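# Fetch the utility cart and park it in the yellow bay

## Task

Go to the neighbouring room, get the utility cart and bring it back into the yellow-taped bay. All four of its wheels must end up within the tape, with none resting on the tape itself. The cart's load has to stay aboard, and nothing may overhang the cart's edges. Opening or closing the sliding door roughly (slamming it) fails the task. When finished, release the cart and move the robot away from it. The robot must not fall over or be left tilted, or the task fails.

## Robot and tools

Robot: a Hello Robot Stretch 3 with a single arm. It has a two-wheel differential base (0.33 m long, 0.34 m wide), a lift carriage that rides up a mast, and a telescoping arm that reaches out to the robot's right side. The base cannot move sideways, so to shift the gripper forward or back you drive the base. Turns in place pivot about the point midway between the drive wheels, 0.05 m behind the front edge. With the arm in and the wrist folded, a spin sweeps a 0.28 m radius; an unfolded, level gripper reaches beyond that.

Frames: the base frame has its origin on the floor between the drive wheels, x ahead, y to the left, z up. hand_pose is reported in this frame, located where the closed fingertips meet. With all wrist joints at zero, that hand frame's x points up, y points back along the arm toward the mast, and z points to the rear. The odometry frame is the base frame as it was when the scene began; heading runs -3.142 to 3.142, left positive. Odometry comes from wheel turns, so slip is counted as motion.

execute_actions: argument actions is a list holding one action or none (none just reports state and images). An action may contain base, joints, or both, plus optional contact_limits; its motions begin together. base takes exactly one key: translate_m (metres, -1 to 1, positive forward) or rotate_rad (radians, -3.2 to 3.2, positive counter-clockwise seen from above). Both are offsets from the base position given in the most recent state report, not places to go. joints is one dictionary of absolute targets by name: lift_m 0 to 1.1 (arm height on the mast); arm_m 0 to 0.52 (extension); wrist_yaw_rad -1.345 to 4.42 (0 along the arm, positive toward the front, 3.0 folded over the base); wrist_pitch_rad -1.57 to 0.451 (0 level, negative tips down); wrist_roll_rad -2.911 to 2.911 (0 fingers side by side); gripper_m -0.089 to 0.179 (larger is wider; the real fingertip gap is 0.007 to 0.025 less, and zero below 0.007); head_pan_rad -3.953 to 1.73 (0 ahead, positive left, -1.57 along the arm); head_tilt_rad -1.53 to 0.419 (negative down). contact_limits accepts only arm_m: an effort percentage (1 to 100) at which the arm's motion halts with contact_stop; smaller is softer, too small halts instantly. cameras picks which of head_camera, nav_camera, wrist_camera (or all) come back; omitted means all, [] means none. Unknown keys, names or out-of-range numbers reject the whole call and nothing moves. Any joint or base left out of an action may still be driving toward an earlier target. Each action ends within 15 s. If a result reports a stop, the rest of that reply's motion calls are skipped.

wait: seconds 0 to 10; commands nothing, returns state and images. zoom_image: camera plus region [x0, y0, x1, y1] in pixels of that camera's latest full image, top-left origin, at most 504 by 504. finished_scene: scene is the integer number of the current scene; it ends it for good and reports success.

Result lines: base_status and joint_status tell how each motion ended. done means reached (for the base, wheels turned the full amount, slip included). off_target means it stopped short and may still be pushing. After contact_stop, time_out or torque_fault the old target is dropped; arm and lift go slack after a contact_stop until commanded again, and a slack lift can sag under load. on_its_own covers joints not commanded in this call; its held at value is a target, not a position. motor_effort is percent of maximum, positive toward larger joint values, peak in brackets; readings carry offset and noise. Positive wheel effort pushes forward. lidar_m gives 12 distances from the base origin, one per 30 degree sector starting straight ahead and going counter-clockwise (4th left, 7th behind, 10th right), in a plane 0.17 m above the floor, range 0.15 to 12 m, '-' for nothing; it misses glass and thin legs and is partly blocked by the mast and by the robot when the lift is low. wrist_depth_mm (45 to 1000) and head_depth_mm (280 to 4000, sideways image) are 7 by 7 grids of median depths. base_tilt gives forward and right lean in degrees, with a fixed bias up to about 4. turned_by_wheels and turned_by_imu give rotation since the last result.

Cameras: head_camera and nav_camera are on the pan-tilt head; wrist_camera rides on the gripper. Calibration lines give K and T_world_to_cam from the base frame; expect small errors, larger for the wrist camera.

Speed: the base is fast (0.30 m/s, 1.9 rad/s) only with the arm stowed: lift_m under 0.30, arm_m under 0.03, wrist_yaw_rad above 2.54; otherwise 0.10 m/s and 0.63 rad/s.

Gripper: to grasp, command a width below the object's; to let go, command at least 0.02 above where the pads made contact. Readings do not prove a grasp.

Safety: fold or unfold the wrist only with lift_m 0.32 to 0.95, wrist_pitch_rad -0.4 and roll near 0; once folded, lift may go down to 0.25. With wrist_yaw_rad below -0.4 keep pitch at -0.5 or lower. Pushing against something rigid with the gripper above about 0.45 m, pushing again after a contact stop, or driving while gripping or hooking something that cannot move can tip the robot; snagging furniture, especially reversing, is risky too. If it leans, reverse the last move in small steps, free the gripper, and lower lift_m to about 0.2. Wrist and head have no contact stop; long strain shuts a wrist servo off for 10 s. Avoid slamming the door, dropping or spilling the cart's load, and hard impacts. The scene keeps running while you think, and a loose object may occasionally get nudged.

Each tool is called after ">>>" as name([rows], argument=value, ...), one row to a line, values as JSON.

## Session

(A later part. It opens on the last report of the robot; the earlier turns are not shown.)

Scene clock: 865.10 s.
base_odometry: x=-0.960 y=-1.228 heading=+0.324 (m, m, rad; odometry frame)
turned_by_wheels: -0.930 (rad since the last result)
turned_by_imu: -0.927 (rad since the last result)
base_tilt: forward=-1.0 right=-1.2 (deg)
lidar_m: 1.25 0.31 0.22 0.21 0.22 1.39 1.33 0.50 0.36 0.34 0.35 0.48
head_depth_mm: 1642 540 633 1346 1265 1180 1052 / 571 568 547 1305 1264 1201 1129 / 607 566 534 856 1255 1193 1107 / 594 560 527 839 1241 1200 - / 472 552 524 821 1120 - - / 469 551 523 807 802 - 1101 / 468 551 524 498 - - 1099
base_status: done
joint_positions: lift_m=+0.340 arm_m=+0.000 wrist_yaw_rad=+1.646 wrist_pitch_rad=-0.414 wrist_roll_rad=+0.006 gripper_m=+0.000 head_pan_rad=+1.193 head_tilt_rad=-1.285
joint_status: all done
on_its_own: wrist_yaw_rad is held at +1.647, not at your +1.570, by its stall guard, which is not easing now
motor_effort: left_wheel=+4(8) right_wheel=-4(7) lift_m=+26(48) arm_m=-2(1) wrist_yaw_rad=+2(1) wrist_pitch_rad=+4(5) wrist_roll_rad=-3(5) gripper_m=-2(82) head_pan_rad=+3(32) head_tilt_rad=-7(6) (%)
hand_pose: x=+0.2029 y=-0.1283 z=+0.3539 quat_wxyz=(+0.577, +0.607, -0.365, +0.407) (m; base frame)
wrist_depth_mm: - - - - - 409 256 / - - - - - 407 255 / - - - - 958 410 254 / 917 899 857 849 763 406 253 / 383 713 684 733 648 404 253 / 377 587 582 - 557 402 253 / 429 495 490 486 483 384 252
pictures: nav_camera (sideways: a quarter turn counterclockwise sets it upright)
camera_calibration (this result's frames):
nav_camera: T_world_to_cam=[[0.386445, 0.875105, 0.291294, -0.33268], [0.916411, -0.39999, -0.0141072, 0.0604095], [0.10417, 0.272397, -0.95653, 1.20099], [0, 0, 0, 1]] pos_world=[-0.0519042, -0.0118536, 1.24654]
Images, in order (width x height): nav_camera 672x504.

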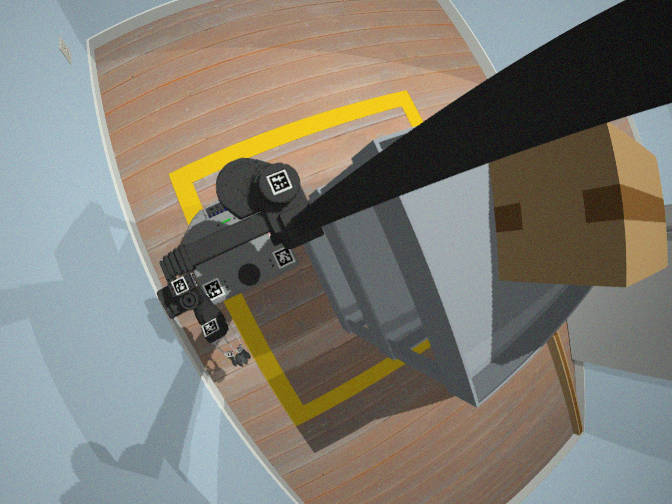

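>>> execute_actions([
  {"base": {"translate_m": 0.1}, "joints": {"wrist_yaw_rad": 3.0}},
], cameras=[])

>>> execute_actions([
  {"base": {"translate_m": 1.0}, "joints": {"lift_m": 0.285, "head_pan_rad": -3.6, "head_tilt_rad": -0.75}},
], cameras=["nav_camera", "head_camera"])

Scene clock: 872.37 s.
base_odometry: x=-0.865 y=-1.196 heading=+0.324 (m, m, rad; odometry frame)
turned_by_wheels: +0.000 (rad since the last result)
turned_by_imu: +0.001 (rad since the last result)
base_tilt: forward=-1.0 right=-1.2 (deg)
lidar_m: 1.24 0.31 0.23 0.22 0.22 0.30 1.43 0.49 0.36 0.34 0.35 0.48
head_depth_mm: 1630 1529 1424 1345 1255 1190 1052 / 1649 1518 1374 1335 1257 1190 1135 / 1614 550 535 966 1253 1189 1133 / 587 566 527 840 1237 1195 - / 605 562 527 819 1120 - - / 456 544 523 809 774 - 1097 / 427 539 522 498 - - 1112
base_status: done
joint_positions: lift_m=+0.340 arm_m=+0.000 wrist_yaw_rad=+2.998 wrist_pitch_rad=-0.414 wrist_roll_rad=+0.005 gripper_m=+0.000 head_pan_rad=+1.193 head_tilt_rad=-1.285
joint_status: all done
motor_effort: left_wheel=+3(10) right_wheel=-4(5) lift_m=+26(26) arm_m=+0(1) wrist_yaw_rad=+2(0) wrist_pitch_rad=+4(4) wrist_roll_rad=-2(3) gripper_m=-1(2) head_pan_rad=+3(3) head_tilt_rad=-7(7) (%)
hand_pose: x=+0.0109 y=+0.0775 z=+0.3539 quat_wxyz=(+0.195, +0.702, +0.095, +0.678) (m; base frame)
wrist_depth_mm: - - - - - - - / - - - - - - - / 274 - 787 755 818 954 - / 836 835 582 574 543 764 789 / 709 355 467 501 393 641 646 / 590 372 - - 526 551 542 / 498 511 - - 477 473 466
pictures: none
No camera images: the call's "cameras" was empty. Leave "cameras" out to get every camera's image.

Scene clock: 877.63 s.
base_odometry: x=+0.082 y=-0.877 heading=+0.324 (m, m, rad; odometry frame)
turned_by_wheels: +0.000 (rad since the last result)
turned_by_imu: +0.001 (rad since the last result)
base_tilt: forward=-1.0 right=-1.2 (deg)
lidar_m: 1.18 1.39 1.78 1.66 1.11 0.81 0.86 0.47 0.34 0.32 0.33 0.45
head_depth_mm: 2044 1154 2264 1960 1602 1395 - / 984 1011 1411 1436 1566 1366 1210 / 916 977 1401 1355 1519 1362 1181 / 905 973 1040 1270 1481 1354 1183 / 2215 1153 1015 1218 1407 1358 1180 / 2203 1205 968 1253 1513 1358 1187 / 2095 2218 2315 1901 1582 1346 1176
base_status: done
joint_positions: lift_m=+0.285 arm_m=+0.000 wrist_yaw_rad=+2.999 wrist_pitch_rad=-0.415 wrist_roll_rad=+0.005 gripper_m=+0.000 head_pan_rad=-3.593 head_tilt_rad=-0.754
joint_status: all done
motor_effort: left_wheel=+4(12) right_wheel=-4(6) lift_m=+26(25) arm_m=-1(0) wrist_yaw_rad=+1(1) wrist_pitch_rad=+5(5) wrist_roll_rad=-2(3) gripper_m=-3(2) head_pan_rad=-4(35) head_tilt_rad=+1(23) (%)
hand_pose: x=+0.0106 y=+0.0775 z=+0.2988 quat_wxyz=(+0.195, +0.702, +0.096, +0.678) (m; base frame)
wrist_depth_mm: - - - - - - - / - - - - - - - / - - - 1000 981 935 908 / 806 783 768 757 739 721 703 / 626 624 606 636 591 574 571 / 527 528 - - 492 488 477 / 449 - - - 423 416 410
pictures: head_camera (sideways: a quarter turn clockwise sets it upright), nav_camera (sideways: a quarter turn counterclockwise sets it upright)
camera_calibration (this result's frames):
head_camera: T_world_to_cam=[[0.609043, -0.273753, -0.744396, 0.983746], [-0.42967, -0.902774, -0.0195467, 0.031364], [-0.666671, 0.331749, -0.667452, 0.833414], [0, 0, 0, 1]] pos_world=[-0.0300555, 0.0211337, 1.28917]
nav_camera: T_world_to_cam=[[-0.593336, 0.328003, 0.735096, -0.904846], [0.455628, 0.889691, -0.0292219, 0.0829133], [-0.663593, 0.317592, -0.677333, 0.842769], [0, 0, 0, 1]] pos_world=[-0.0154003, -0.0446311, 1.23841]
Images, in order (width x height): head_camera 896x504, nav_camera 672x504.

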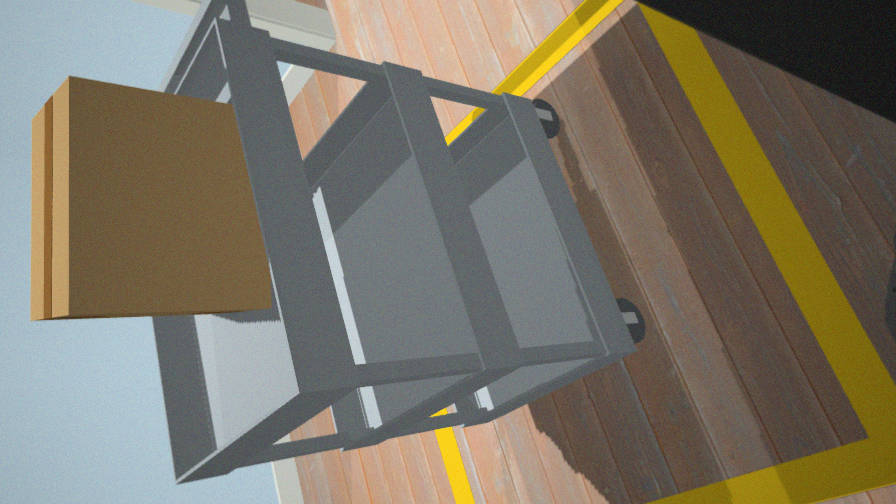

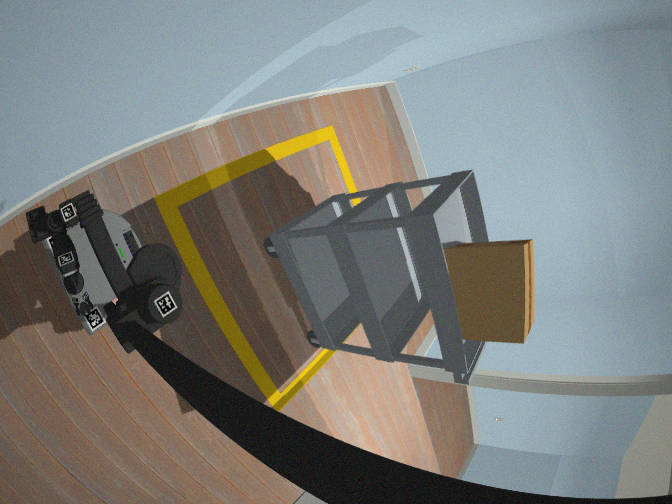

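>>> zoom_image(camera="head_camera", region=[420, 0, 680, 200])

Region (420, 0, 680, 200) of head_camera's 896x504 image, scaled by 1.938, with more detail than that image has; it fills the top 388 rows of this view, and the rest is white.

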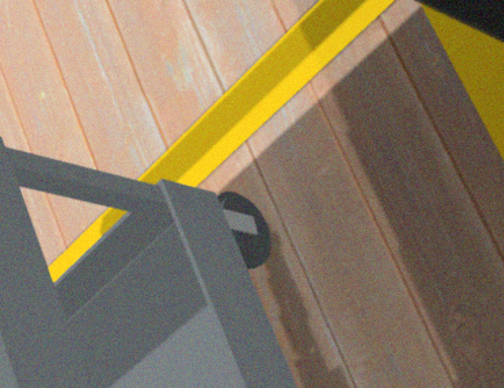

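>>> finished_scene(scene=1)

The scene is finished: the task was done.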